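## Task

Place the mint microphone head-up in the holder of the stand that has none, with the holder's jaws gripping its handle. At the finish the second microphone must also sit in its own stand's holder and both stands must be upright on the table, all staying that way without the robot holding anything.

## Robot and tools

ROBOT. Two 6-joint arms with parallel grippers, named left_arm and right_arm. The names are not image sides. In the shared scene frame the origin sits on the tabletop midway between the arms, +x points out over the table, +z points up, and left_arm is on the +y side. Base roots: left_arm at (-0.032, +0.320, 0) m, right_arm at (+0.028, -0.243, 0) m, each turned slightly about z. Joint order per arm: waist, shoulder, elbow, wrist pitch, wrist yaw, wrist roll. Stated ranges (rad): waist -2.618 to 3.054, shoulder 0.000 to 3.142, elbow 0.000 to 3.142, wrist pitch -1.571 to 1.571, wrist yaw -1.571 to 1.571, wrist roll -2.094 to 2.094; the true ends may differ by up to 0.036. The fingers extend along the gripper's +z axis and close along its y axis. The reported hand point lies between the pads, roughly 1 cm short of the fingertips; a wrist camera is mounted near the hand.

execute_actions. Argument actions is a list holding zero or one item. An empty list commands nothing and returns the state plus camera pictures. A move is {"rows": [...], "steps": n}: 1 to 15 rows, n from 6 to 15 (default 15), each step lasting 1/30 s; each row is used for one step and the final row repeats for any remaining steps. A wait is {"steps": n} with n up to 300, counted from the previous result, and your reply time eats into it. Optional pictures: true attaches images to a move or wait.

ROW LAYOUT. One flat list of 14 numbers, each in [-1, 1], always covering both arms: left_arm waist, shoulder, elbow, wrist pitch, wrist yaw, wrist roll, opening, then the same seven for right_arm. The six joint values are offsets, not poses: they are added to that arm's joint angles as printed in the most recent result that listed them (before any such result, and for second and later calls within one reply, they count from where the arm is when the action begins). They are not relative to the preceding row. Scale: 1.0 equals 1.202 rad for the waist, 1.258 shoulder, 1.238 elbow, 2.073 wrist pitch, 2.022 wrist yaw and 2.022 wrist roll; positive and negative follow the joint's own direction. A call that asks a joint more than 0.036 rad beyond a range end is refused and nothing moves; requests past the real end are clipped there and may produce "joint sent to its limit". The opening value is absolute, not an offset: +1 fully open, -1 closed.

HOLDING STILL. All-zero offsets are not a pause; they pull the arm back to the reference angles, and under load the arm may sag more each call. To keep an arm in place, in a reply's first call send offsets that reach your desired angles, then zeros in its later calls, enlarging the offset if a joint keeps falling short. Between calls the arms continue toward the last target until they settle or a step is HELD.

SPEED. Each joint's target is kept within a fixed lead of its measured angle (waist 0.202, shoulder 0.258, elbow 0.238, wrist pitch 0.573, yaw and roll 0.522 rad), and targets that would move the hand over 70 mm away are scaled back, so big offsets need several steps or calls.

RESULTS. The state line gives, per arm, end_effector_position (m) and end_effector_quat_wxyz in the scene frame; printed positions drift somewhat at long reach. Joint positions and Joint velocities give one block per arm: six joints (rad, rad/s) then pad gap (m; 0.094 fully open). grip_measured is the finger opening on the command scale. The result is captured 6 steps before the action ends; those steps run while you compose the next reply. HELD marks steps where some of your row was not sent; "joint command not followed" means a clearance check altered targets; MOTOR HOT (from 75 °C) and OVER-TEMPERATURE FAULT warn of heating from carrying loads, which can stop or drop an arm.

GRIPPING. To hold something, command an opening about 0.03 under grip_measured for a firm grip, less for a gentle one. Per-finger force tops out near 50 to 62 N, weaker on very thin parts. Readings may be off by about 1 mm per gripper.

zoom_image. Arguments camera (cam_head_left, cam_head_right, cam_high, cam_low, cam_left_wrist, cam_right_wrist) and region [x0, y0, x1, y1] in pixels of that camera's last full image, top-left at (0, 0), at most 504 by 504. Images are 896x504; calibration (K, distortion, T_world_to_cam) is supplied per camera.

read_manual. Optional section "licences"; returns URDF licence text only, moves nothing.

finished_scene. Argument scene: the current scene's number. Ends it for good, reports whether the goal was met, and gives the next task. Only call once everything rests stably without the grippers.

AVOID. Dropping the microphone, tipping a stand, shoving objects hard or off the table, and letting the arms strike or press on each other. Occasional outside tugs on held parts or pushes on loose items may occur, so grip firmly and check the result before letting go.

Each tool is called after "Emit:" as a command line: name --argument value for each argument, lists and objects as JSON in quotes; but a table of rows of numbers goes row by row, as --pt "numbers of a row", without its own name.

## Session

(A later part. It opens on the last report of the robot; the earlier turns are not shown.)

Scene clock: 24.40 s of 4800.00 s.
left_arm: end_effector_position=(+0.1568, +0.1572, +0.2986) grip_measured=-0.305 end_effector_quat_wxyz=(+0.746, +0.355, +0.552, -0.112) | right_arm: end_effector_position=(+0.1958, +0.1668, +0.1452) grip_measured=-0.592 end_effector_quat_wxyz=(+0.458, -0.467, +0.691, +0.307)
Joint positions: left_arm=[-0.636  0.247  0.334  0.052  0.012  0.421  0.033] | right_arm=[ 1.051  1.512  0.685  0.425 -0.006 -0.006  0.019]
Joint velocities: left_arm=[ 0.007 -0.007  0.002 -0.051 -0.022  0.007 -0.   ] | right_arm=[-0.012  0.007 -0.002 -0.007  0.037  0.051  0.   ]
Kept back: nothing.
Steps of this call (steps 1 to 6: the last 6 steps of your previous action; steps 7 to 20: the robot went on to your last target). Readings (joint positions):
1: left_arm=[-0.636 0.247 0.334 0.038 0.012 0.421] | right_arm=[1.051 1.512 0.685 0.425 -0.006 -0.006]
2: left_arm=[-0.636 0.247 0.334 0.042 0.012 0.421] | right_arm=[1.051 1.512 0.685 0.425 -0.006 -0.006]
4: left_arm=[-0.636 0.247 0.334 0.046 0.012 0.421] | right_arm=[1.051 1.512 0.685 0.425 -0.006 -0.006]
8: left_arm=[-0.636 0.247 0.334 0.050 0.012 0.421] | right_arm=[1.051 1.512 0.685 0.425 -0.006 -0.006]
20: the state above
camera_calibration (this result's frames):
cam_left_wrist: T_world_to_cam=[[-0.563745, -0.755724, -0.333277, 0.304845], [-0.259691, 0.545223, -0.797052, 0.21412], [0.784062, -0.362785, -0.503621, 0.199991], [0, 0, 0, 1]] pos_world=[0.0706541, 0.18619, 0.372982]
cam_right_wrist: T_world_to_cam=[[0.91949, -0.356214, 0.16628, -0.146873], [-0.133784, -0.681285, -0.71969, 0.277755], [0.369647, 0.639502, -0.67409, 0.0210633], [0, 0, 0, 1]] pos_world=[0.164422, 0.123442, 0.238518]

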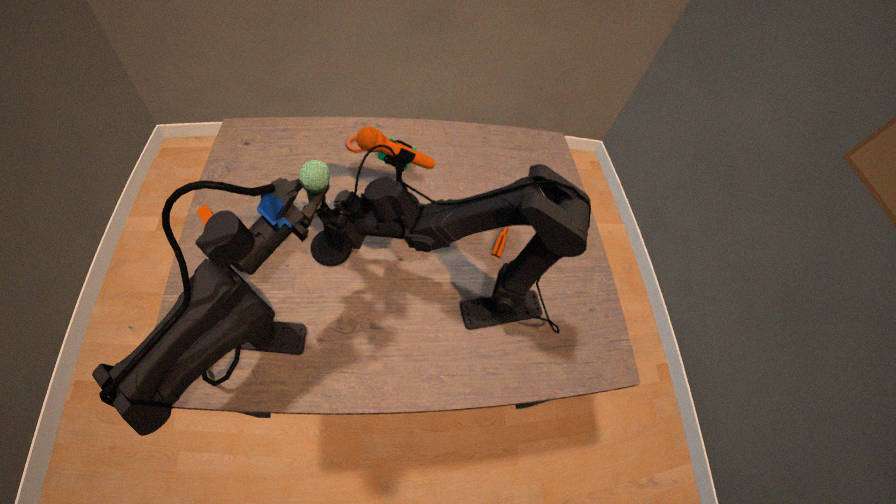

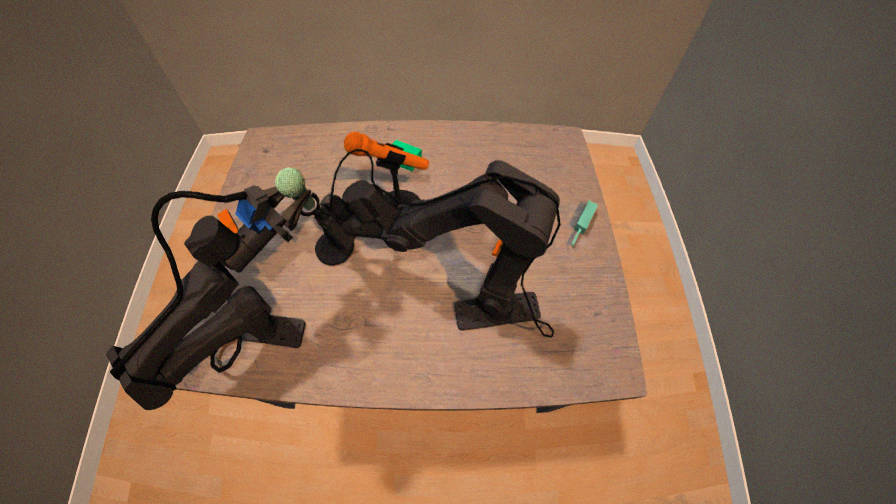

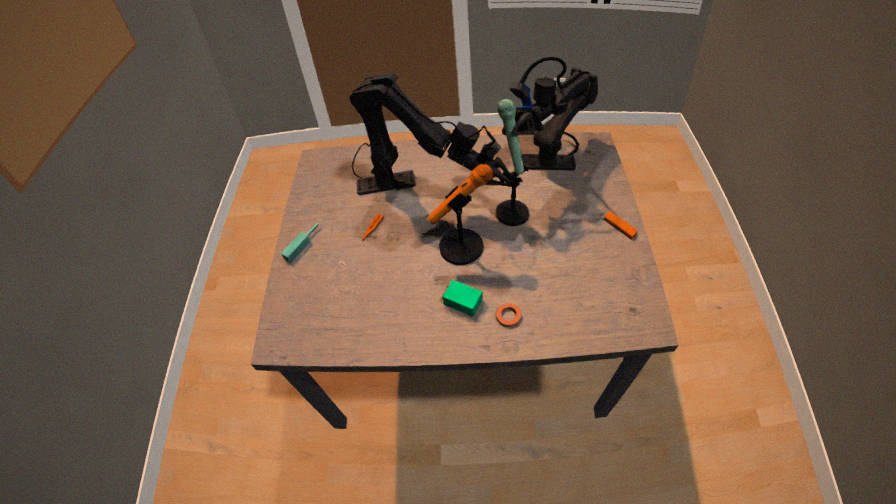

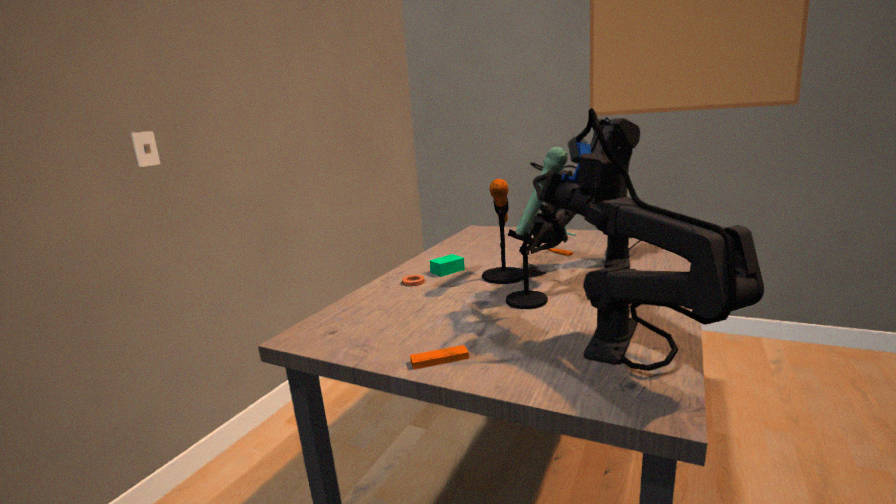

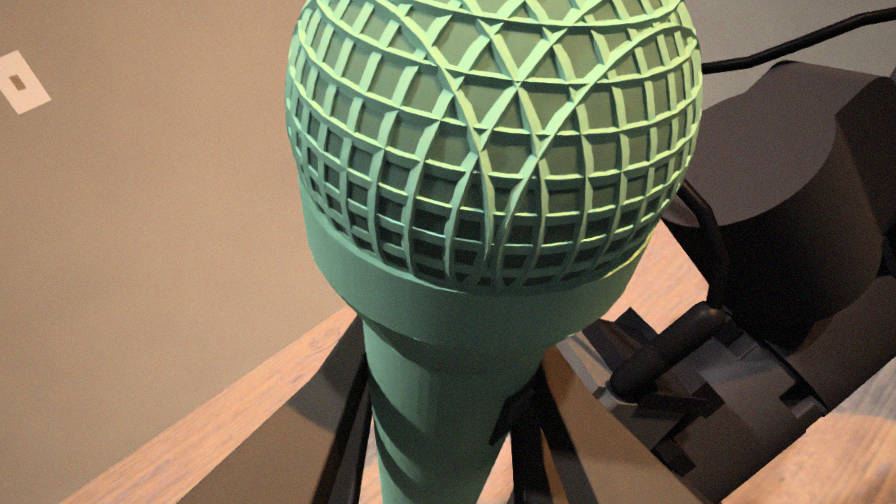

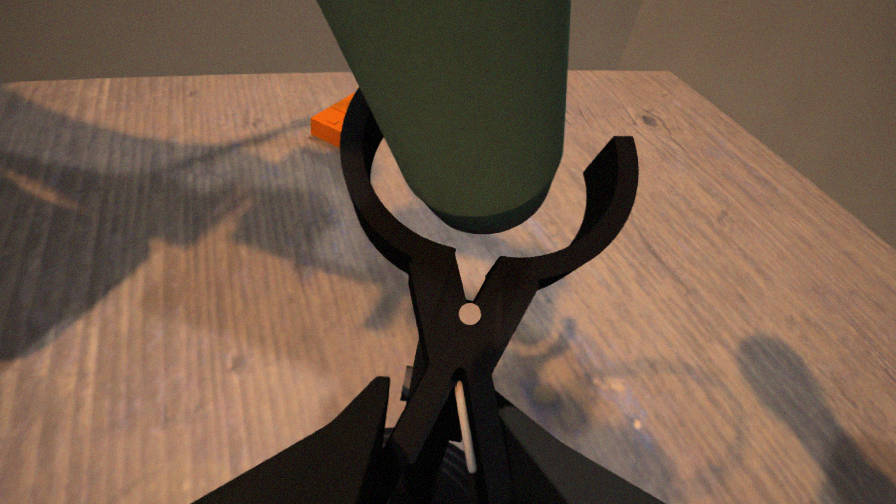

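Emit:
execute_actions --actions '[{"rows":[[0.03,0,-0.07,0.055,0,0,-0.4,0,0,0,0,0,0,-0.6],[0.03,0,-0.07,0.055,0,0,-0.4,0,0,0,0,0,0,-0.6],[0.03,0,-0.07,0.055,0,0,-0.4,0,0,0,0,0,0,-0.6],[0.03,0,-0.07,0.055,0,0,-0.4,0,0,0,0,0,0,-0.6],[0.065,0,-0.145,0.108,0,0,-0.4,0,0,0,0,0,0,-0.6]]}]'

Emit:
execute_actions --actions '[{"steps":20}]' --pictures true

Scene clock: 25.00 s of 4800.00 s.
left_arm: end_effector_position=(+0.1801, +0.1673, +0.2428) grip_measured=-0.305 end_effector_quat_wxyz=(+0.737, +0.340, +0.580, -0.071) | right_arm: end_effector_position=(+0.1958, +0.1666, +0.1447) grip_measured=-0.593 end_effector_quat_wxyz=(+0.458, -0.467, +0.692, +0.306)
Joint positions: left_arm=[-0.562  0.247  0.149  0.193 -0.008  0.434  0.033] | right_arm=[ 1.051  1.512  0.685  0.422 -0.005 -0.006  0.019]
Joint velocities: left_arm=[ 0.061 -0.017 -0.212  0.139 -0.066 -0.037 -0.001] | right_arm=[ 0.002 -0.017 -0.022  0.066  0.007 -0.022  0.   ]
Steps of this call (steps 1 to 9: the robot went on to your last target; steps 10 to 18: the first 9 steps of this action). Readings (joint positions):
10: left_arm=[-0.631 0.247 0.320 0.073 0.014 0.421] | right_arm=[1.051 1.512 0.685 0.424 -0.006 -0.006]
11: left_arm=[-0.624 0.247 0.299 0.099 0.014 0.421] | right_arm=[1.051 1.512 0.685 0.424 -0.006 -0.006]
13: left_arm=[-0.612 0.247 0.260 0.109 0.010 0.426] | right_arm=[1.051 1.512 0.685 0.423 -0.006 -0.006]
17: left_arm=[-0.567 0.247 0.160 0.187 -0.003 0.433] | right_arm=[1.051 1.512 0.685 0.422 -0.005 -0.006]
18: the state above

Scene clock: 25.67 s of 4800.00 s.
left_arm: end_effector_position=(+0.1789, +0.1665, +0.2473) grip_measured=-0.305 end_effector_quat_wxyz=(+0.744, +0.337, +0.572, -0.076) | right_arm: end_effector_position=(+0.1958, +0.1666, +0.1447) grip_measured=-0.593 end_effector_quat_wxyz=(+0.458, -0.468, +0.691, +0.306)
Joint positions: left_arm=[-0.561  0.247  0.145  0.22   0.001  0.431  0.033] | right_arm=[ 1.051  1.512  0.685  0.422 -0.006 -0.007  0.019]
Joint velocities: left_arm=[ 0.007  0.017 -0.002 -0.066  0.066 -0.081 -0.002] | right_arm=[-0.017  0.002 -0.002 -0.051 -0.037  0.007  0.001]
Kept back: nothing.
Steps of this call (steps 1 to 6: the last 6 steps of your previous action; steps 7 to 20: the robot went on to your last target). Readings (joint positions):
1: left_arm=[-0.561 0.247 0.146 0.199 -0.008 0.434] | right_arm=[1.051 1.512 0.685 0.422 -0.006 -0.007]
2: left_arm=[-0.561 0.247 0.145 0.202 -0.008 0.434] | right_arm=[1.051 1.512 0.685 0.422 -0.006 -0.007]
4: left_arm=[-0.561 0.247 0.145 0.210 -0.005 0.433] | right_arm=[1.051 1.512 0.685 0.422 -0.006 -0.007]
8: left_arm=[-0.561 0.247 0.145 0.217 -0.001 0.432] | right_arm=[1.051 1.512 0.685 0.422 -0.006 -0.007]
20: the state above
camera_calibration (this result's frames):
cam_left_wrist: T_world_to_cam=[[-0.499773, -0.795402, -0.342872, 0.304751], [-0.31518, 0.535721, -0.783368, 0.182041], [0.806776, -0.28344, -0.518434, 0.146473], [0, 0, 0, 1]] pos_world=[0.0915109, 0.186393, 0.323032]
cam_right_wrist: T_world_to_cam=[[0.919485, -0.355535, 0.167759, -0.147174], [-0.13321, -0.683259, -0.717922, 0.277178], [0.369869, 0.637771, -0.675607, 0.0213319], [0, 0, 0, 1]] pos_world=[0.164357, 0.123454, 0.238094]

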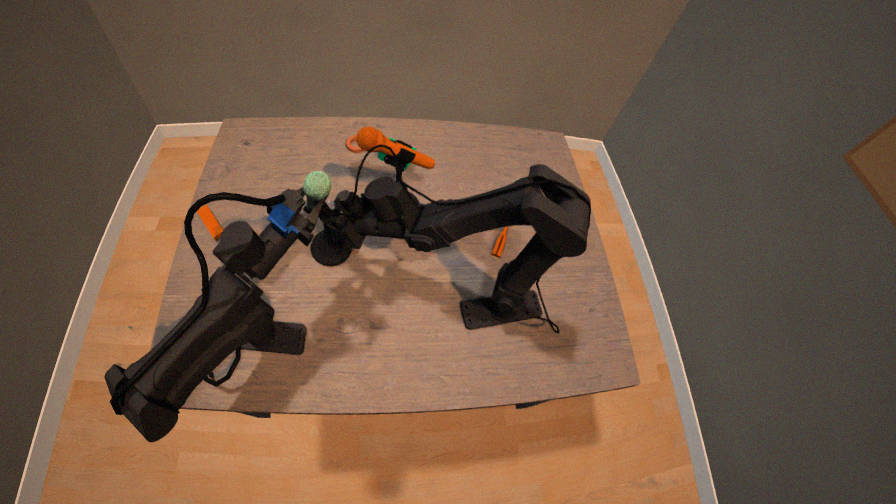

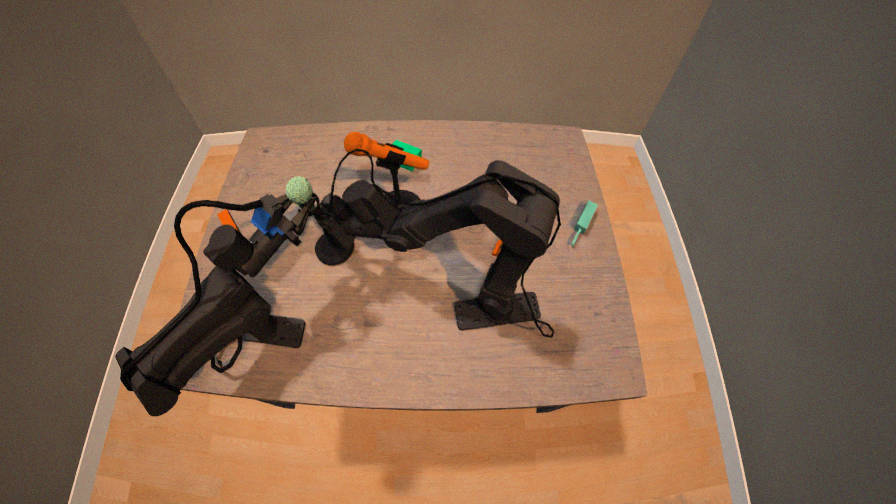

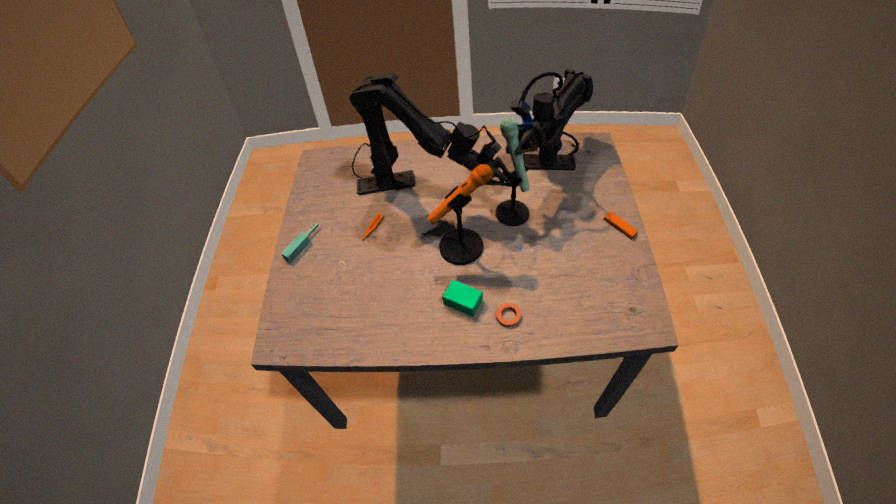

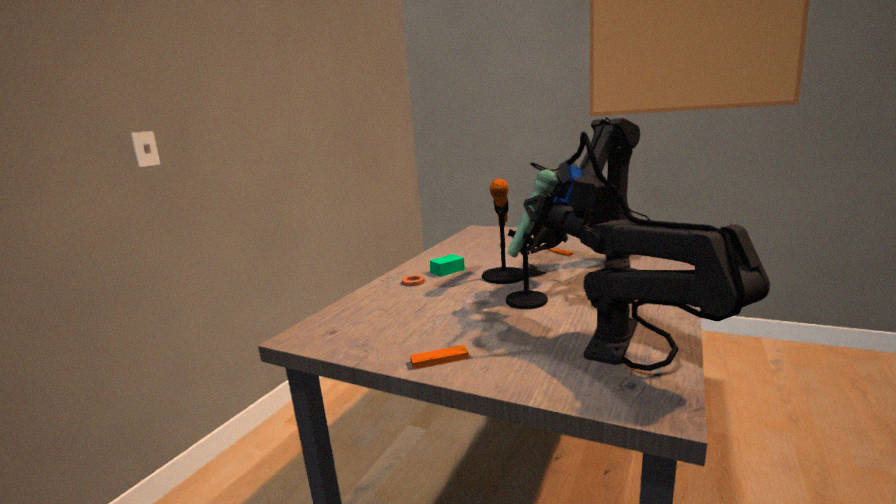

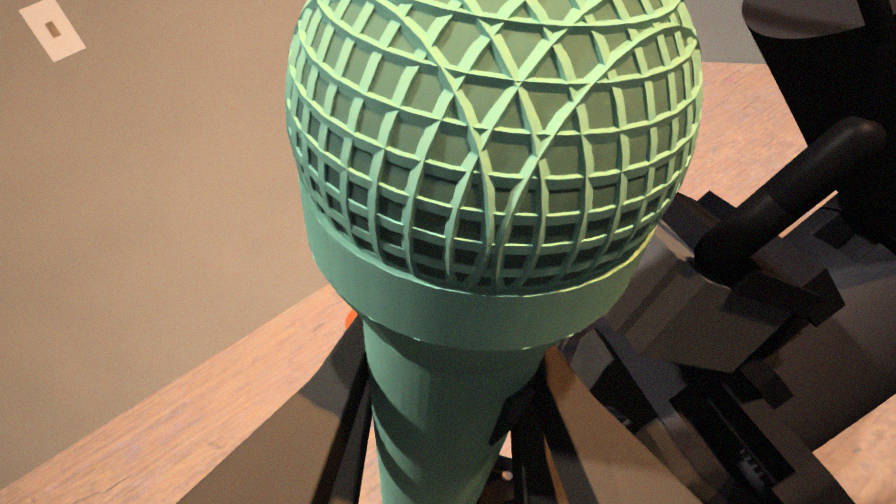

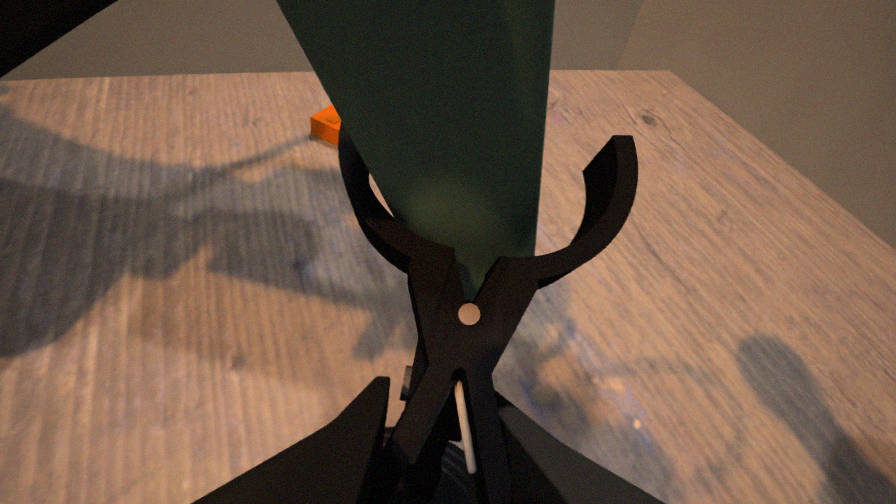

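Release the levers, retract right, then open left.

Emit:
execute_actions --actions '[{"rows":[[0,0,0,0.02,0,0,-0.4,0,0,0,0,0,0,0],[0,0,0,0.02,0,0,-0.4,0,0,0,0,0,0,0.4],[0,0,0,0.02,0,0,-0.4,0,0,0,0,0,0,1]]}]'

Emit:
execute_actions --actions '[{"rows":[[0,0,0,0.02,0,0,-0.4,0,-0.39,-0.26,-0.07,0,0,1]]}]'

Emit:
execute_actions --actions '[{"rows":[[0,0,0,0.02,0,0,1,0,0,0,0,0,0,1]]}]'

Emit:
execute_actions --actions '[{"steps":20}]' --pictures true

Scene clock: 26.33 s of 4800.00 s.
left_arm: end_effector_position=(+0.1789, +0.1665, +0.2478) grip_measured=-0.305 end_effector_quat_wxyz=(+0.745, +0.337, +0.571, -0.075) | right_arm: end_effector_position=(+0.1959, +0.1668, +0.1451) grip_measured=+0.997 end_effector_quat_wxyz=(+0.458, -0.467, +0.691, +0.307)
Joint positions: left_arm=[-0.561  0.247  0.144  0.225  0.001  0.432  0.033] | right_arm=[ 1.051  1.512  0.685  0.424 -0.006 -0.008  0.094]
Joint velocities: left_arm=[-0.002  0.017  0.012  0.066 -0.007  0.022  0.001] | right_arm=[-0.012 -0.002  0.007 -0.022 -0.007 -0.022  0.001]
Steps of this call (steps 1 to 11: the robot went on to your last target; steps 12 to 20: the first 9 steps of this action). Readings (joint positions):
12: left_arm=[-0.561 0.247 0.145 0.220 0.001 0.431] | right_arm=[1.051 1.512 0.685 0.422 -0.006 -0.008]
13: left_arm=[-0.561 0.247 0.145 0.223 0.001 0.432] | right_arm=[1.051 1.512 0.685 0.423 -0.006 -0.008]
15: left_arm=[-0.561 0.247 0.144 0.224 0.001 0.432] | right_arm=[1.051 1.512 0.685 0.424 -0.006 -0.008]
19: left_arm=[-0.561 0.247 0.144 0.225 0.001 0.432] | right_arm=[1.051 1.512 0.685 0.424 -0.006 -0.008]
20: the state above

Scene clock: 26.83 s of 4800.00 s.
left_arm: end_effector_position=(+0.1789, +0.1665, +0.2478) grip_measured=-0.305 end_effector_quat_wxyz=(+0.745, +0.337, +0.571, -0.075) | right_arm: end_effector_position=(+0.1596, +0.0792, +0.1557) grip_measured=+0.998 end_effector_quat_wxyz=(+0.476, -0.459, +0.679, +0.319)
Joint positions: left_arm=[-0.561  0.247  0.144  0.225  0.001  0.432  0.033] | right_arm=[ 1.051  1.036  0.367  0.318 -0.006 -0.008  0.094]
Joint velocities: left_arm=[-0.002  0.007  0.002  0.022  0.051 -0.007 -0.001] | right_arm=[-0.007 -0.1   -0.012  0.051 -0.007 -0.007 -0.002]
Steps of this call (steps 1 to 6: the last 6 steps of your previous action; steps 7 to 15: the first 9 steps of this action, its rows measured from where the robot was after step 6). Readings (joint positions):
6: left_arm=[-0.561 0.247 0.144 0.225 0.001 0.432] | right_arm=[1.051 1.512 0.685 0.424 -0.006 -0.008]
7: left_arm=[-0.561 0.247 0.144 0.225 0.001 0.432] | right_arm=[1.051 1.483 0.658 0.423 -0.006 -0.008]
8: left_arm=[-0.561 0.247 0.144 0.225 0.001 0.432] | right_arm=[1.051 1.415 0.596 0.412 -0.006 -0.008]
10: left_arm=[-0.561 0.247 0.144 0.225 0.001 0.432] | right_arm=[1.051 1.243 0.459 0.375 -0.006 -0.008]
14: left_arm=[-0.561 0.247 0.144 0.225 0.001 0.432] | right_arm=[1.051 1.041 0.367 0.315 -0.006 -0.008]
15: the state above

Scene clock: 27.33 s of 4800.00 s.
left_arm: end_effector_position=(+0.1780, +0.1667, +0.2539) grip_measured=+1.000 end_effector_quat_wxyz=(+0.753, +0.333, +0.562, -0.077) | right_arm: end_effector_position=(+0.1594, +0.0787, +0.1546) grip_measured=+0.998 end_effector_quat_wxyz=(+0.475, -0.460, +0.680, +0.318)
Joint positions: left_arm=[-0.561  0.247  0.144  0.25   0.003  0.432  0.094] | right_arm=[ 1.051  1.035  0.367  0.313 -0.006 -0.008  0.094]
Joint velocities: left_arm=[ 0.007 -0.022  0.012 -0.037 -0.037 -0.022  0.   ] | right_arm=[-0.007 -0.007 -0.007 -0.022  0.022  0.037 -0.001]
Steps of this call (steps 1 to 6: the last 6 steps of your previous action; steps 7 to 15: the first 9 steps of this action, its rows measured from where the robot was after step 6). Readings (joint positions):
6: left_arm=[-0.561 0.247 0.144 0.225 0.001 0.432] | right_arm=[1.051 1.035 0.367 0.313 -0.006 -0.008]
7: left_arm=[-0.561 0.247 0.144 0.226 0.001 0.432] | right_arm=[1.051 1.035 0.367 0.313 -0.006 -0.008]
8: left_arm=[-0.561 0.247 0.144 0.232 0.001 0.432] | right_arm=[1.051 1.035 0.367 0.313 -0.006 -0.008]
10: left_arm=[-0.561 0.247 0.144 0.242 0.001 0.432] | right_arm=[1.051 1.035 0.367 0.313 -0.006 -0.008]
14: left_arm=[-0.561 0.247 0.144 0.249 0.003 0.432] | right_arm=[1.051 1.035 0.367 0.313 -0.006 -0.008]
15: the state above

Scene clock: 28.00 s of 4800.00 s.
left_arm: end_effector_position=(+0.1778, +0.1668, +0.2554) grip_measured=+1.000 end_effector_quat_wxyz=(+0.755, +0.332, +0.560, -0.077) | right_arm: end_effector_position=(+0.1594, +0.0787, +0.1546) grip_measured=+0.998 end_effector_quat_wxyz=(+0.475, -0.460, +0.680, +0.318)
Joint positions: left_arm=[-0.561  0.247  0.144  0.255  0.003  0.432  0.094] | right_arm=[ 1.051  1.035  0.367  0.313 -0.006 -0.008  0.094]
Joint velocities: left_arm=[-0.027  0.002 -0.007 -0.022  0.022 -0.095  0.   ] | right_arm=[ 0.007 -0.012 -0.017  0.007 -0.022 -0.066 -0.   ]
Kept back: nothing.
Steps of this call (steps 1 to 6: the last 6 steps of your previous action; steps 7 to 15: the robot went on to your last target; steps 16 to 20: nothing new was sent). Readings (joint positions):
1: left_arm=[-0.561 0.247 0.144 0.251 0.003 0.432] | right_arm=[1.051 1.035 0.367 0.313 -0.006 -0.008]
2: left_arm=[-0.561 0.247 0.144 0.252 0.003 0.432] | right_arm=[1.051 1.035 0.367 0.313 -0.006 -0.008]
4: left_arm=[-0.561 0.247 0.144 0.255 0.003 0.432] | right_arm=[1.051 1.035 0.367 0.313 -0.006 -0.008]
8: left_arm=[-0.561 0.247 0.144 0.255 0.003 0.432] | right_arm=[1.051 1.035 0.367 0.313 -0.006 -0.008]
20: the state above
All arms were judged still, so your last target was given up. Only a new action makes them travel on or press farther. Fingers that are still opening or closing keep moving.
camera_calibration (this result's frames):
cam_left_wrist: T_world_to_cam=[[-0.491796, -0.800833, -0.341766, 0.306417], [-0.291685, 0.521362, -0.801936, 0.190802], [0.8204, -0.294701, -0.489994, 0.143852], [0, 0, 0, 1]] pos_world=[0.0883324, 0.188305, 0.32822]
cam_right_wrist: T_world_to_cam=[[0.916286, -0.363101, 0.169049, -0.145737], [-0.118946, -0.649717, -0.750813, 0.219537], [0.382454, 0.667852, -0.638516, 0.0874701], [0, 0, 0, 1]] pos_world=[0.126197, 0.0313028, 0.245319]

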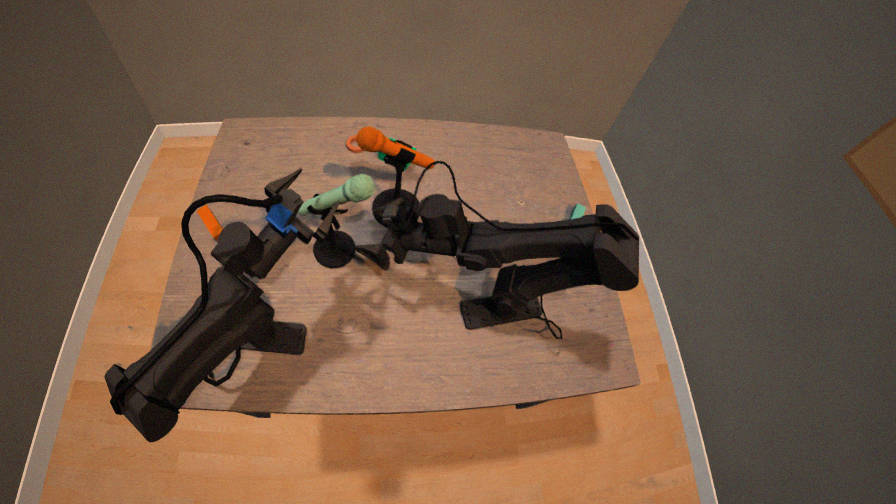

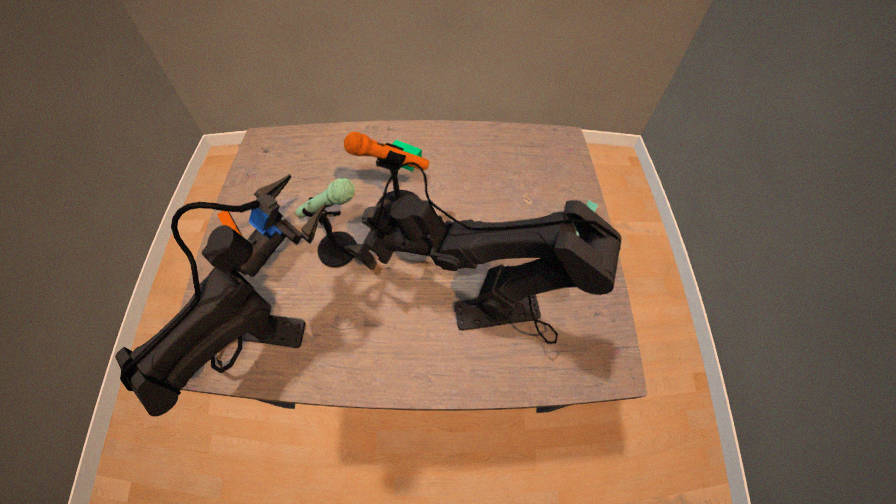

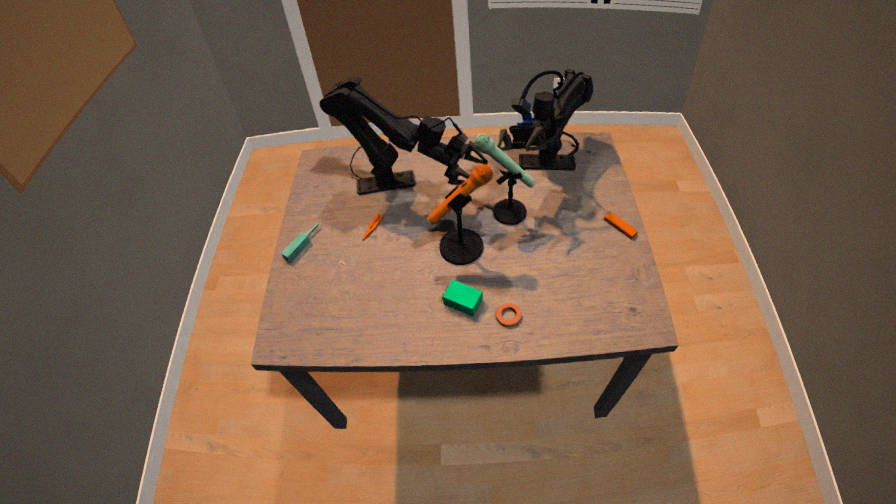

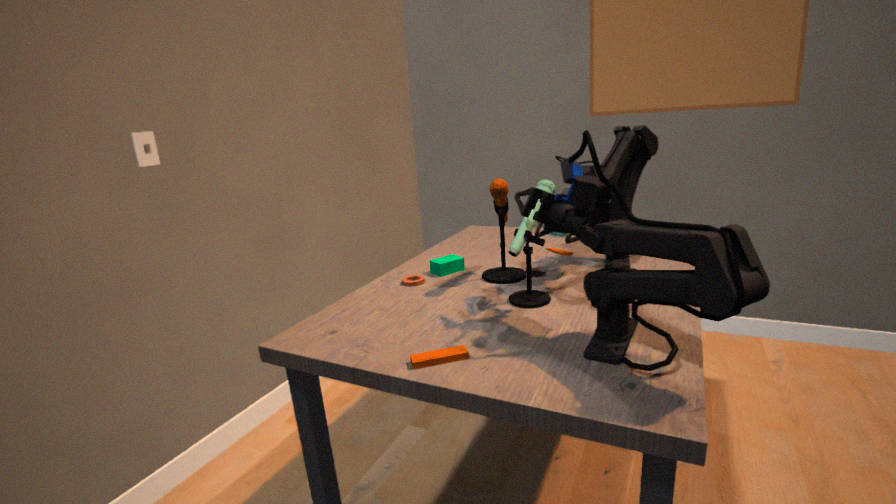

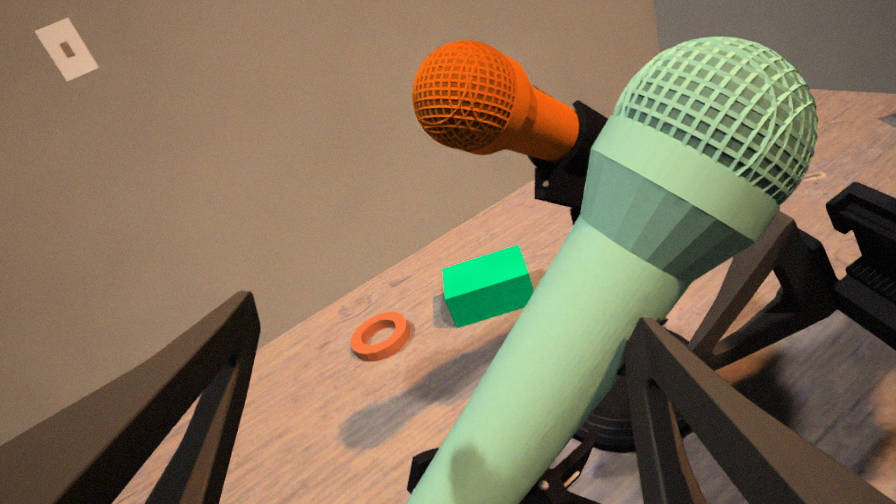

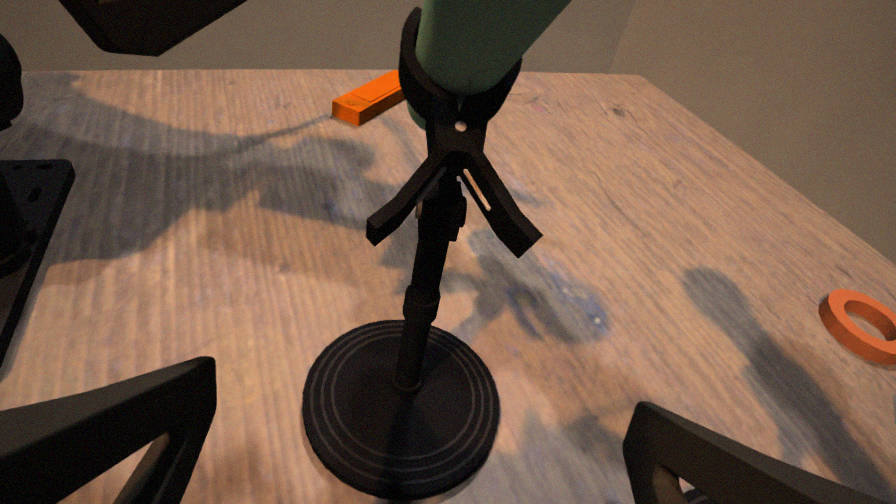

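Emit:
execute_actions --actions '[{"rows":[[0,0,0,-0.01,0,0,-0.4,0,0.38,0.257,0.054,0,0,1]]}]'

Emit:
execute_actions --actions '[{"steps":25}]' --pictures true

Scene clock: 28.73 s of 4800.00 s.
left_arm: end_effector_position=(+0.1776, +0.1658, +0.2524) grip_measured=-0.398 end_effector_quat_wxyz=(+0.751, +0.336, +0.563, -0.078) | right_arm: end_effector_position=(+0.1958, +0.1669, +0.1464) grip_measured=+0.998 end_effector_quat_wxyz=(+0.459, -0.468, +0.690, +0.307)
Joint positions: left_arm=[-0.561  0.247  0.144  0.244  0.009  0.432  0.028] | right_arm=[ 1.051  1.509  0.687  0.421 -0.006 -0.009  0.094]
Joint velocities: left_arm=[-0.002  0.007  0.002 -0.022 -0.022 -0.037 -0.001] | right_arm=[ 0.012  0.178  0.002 -0.168  0.022 -0.007 -0.001]
Steps of this call (steps 1 to 13: nothing new was sent; steps 14 to 22: the first 9 steps of this action). Readings (joint positions):
14: left_arm=[-0.561 0.247 0.144 0.254 0.005 0.432] | right_arm=[1.051 1.069 0.393 0.312 -0.006 -0.008]
15: left_arm=[-0.561 0.247 0.144 0.252 0.006 0.432] | right_arm=[1.051 1.148 0.454 0.319 -0.006 -0.008]
17: left_arm=[-0.561 0.247 0.144 0.251 0.005 0.432] | right_arm=[1.051 1.325 0.596 0.361 -0.006 -0.009]
21: left_arm=[-0.561 0.247 0.144 0.246 0.007 0.432] | right_arm=[1.051 1.500 0.687 0.427 -0.006 -0.009]
22: the state above

Scene clock: 29.57 s of 4800.00 s.
left_arm: end_effector_position=(+0.1775, +0.1655, +0.2521) grip_measured=-0.398 end_effector_quat_wxyz=(+0.750, +0.337, +0.563, -0.079) | right_arm: end_effector_position=(+0.1960, +0.1673, +0.1460) grip_measured=+0.998 end_effector_quat_wxyz=(+0.459, -0.468, +0.690, +0.307)
Joint positions: left_arm=[-0.561  0.247  0.144  0.242  0.01   0.432  0.028] | right_arm=[ 1.051  1.512  0.687  0.425 -0.006 -0.009  0.094]
Joint velocities: left_arm=[ 0.012 -0.012 -0.007  0.022  0.037 -0.051 -0.   ] | right_arm=[-0.012 -0.017 -0.002 -0.022 -0.022  0.007 -0.   ]
Kept back: nothing.
Steps of this call (steps 1 to 6: the last 6 steps of your previous action; steps 7 to 15: the robot went on to your last target; steps 16 to 25: nothing new was sent). Readings (joint positions):
1: left_arm=[-0.561 0.247 0.144 0.242 0.010 0.432] | right_arm=[1.051 1.512 0.687 0.421 -0.006 -0.009]
2: left_arm=[-0.561 0.247 0.144 0.242 0.010 0.432] | right_arm=[1.051 1.512 0.687 0.421 -0.006 -0.009]
4: left_arm=[-0.561 0.247 0.144 0.242 0.010 0.432] | right_arm=[1.051 1.512 0.687 0.424 -0.006 -0.009]
8: left_arm=[-0.561 0.247 0.144 0.242 0.010 0.432] | right_arm=[1.051 1.512 0.687 0.425 -0.006 -0.009]
25: the state above
All arms were judged still, so your last target was given up. Only a new action makes them travel on or press farther. Fingers that are still opening or closing keep moving.
camera_calibration (this result's frames):
cam_left_wrist: T_world_to_cam=[[-0.500702, -0.794479, -0.343659, 0.305117], [-0.296233, 0.530306, -0.794369, 0.186146], [0.813353, -0.295939, -0.500876, 0.146349], [0, 0, 0, 1]] pos_world=[0.0888816, 0.187005, 0.326028]
cam_right_wrist: T_world_to_cam=[[0.919351, -0.354918, 0.169785, -0.147724], [-0.129901, -0.681164, -0.720515, 0.278004], [0.371375, 0.640351, -0.672333, 0.0205598], [0, 0, 0, 1]] pos_world=[0.164288, 0.123771, 0.239211]

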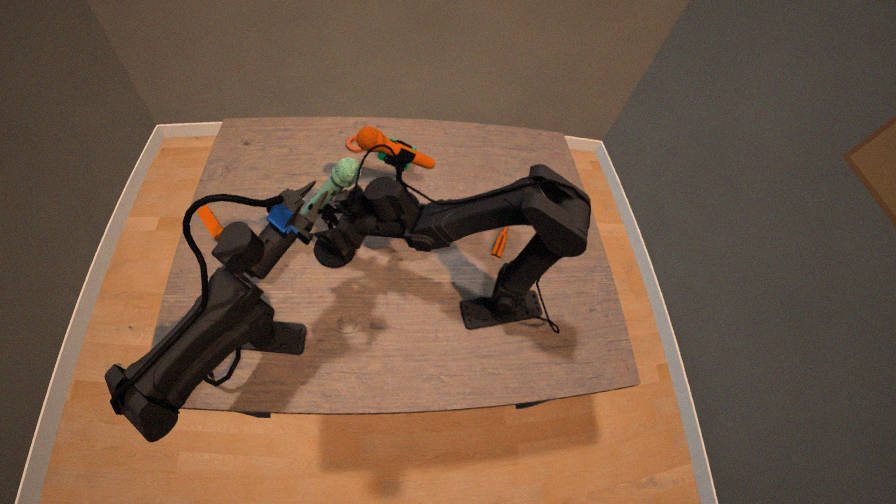

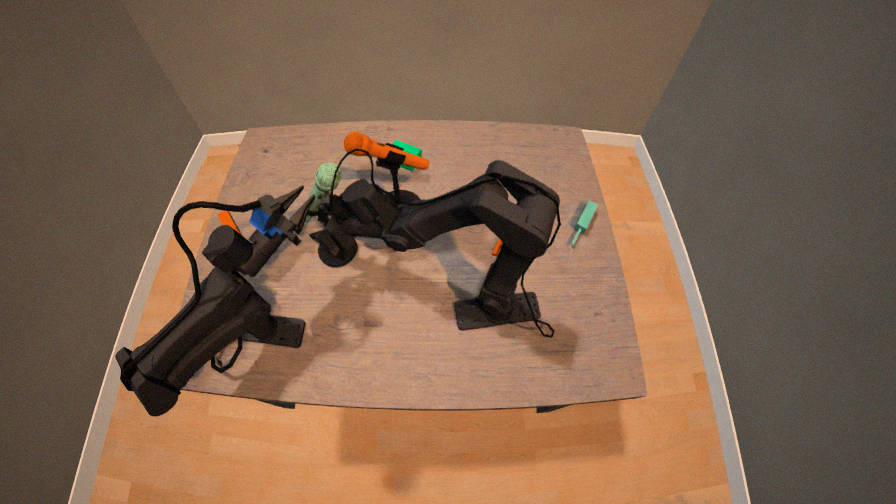

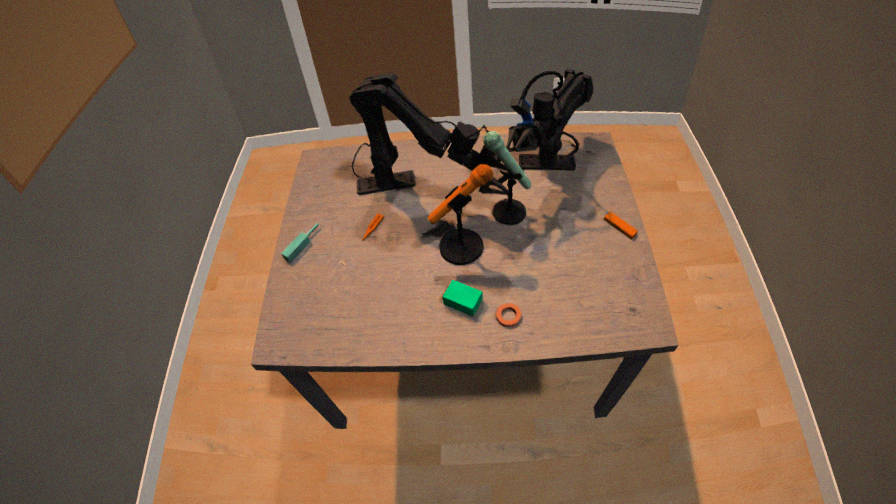

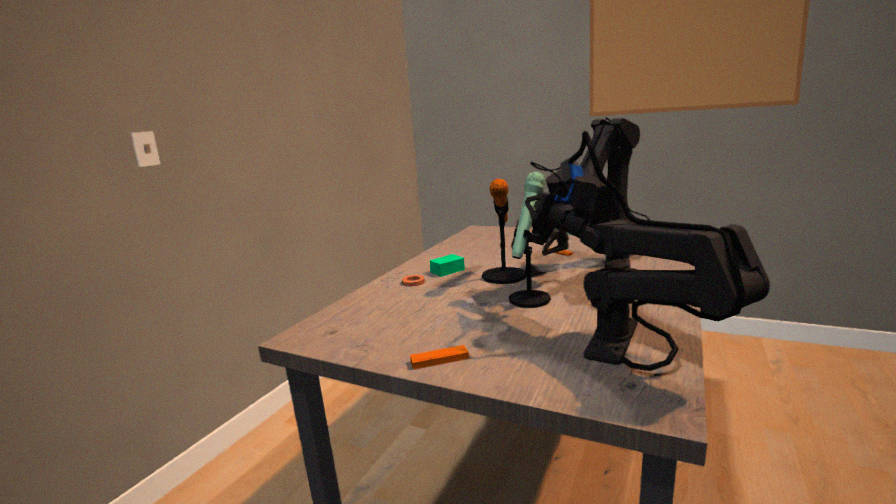

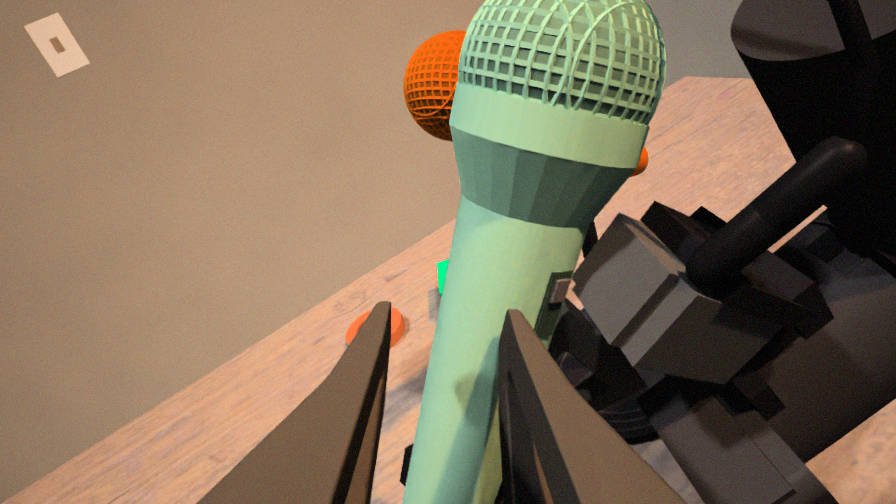

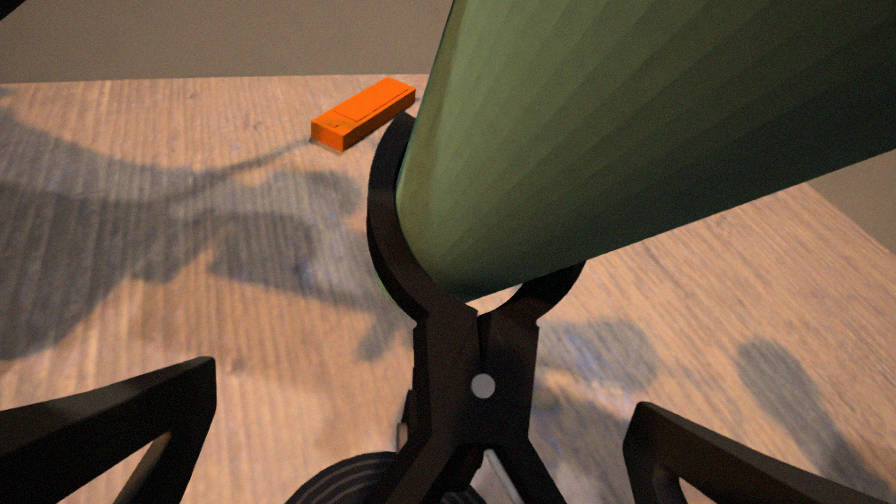

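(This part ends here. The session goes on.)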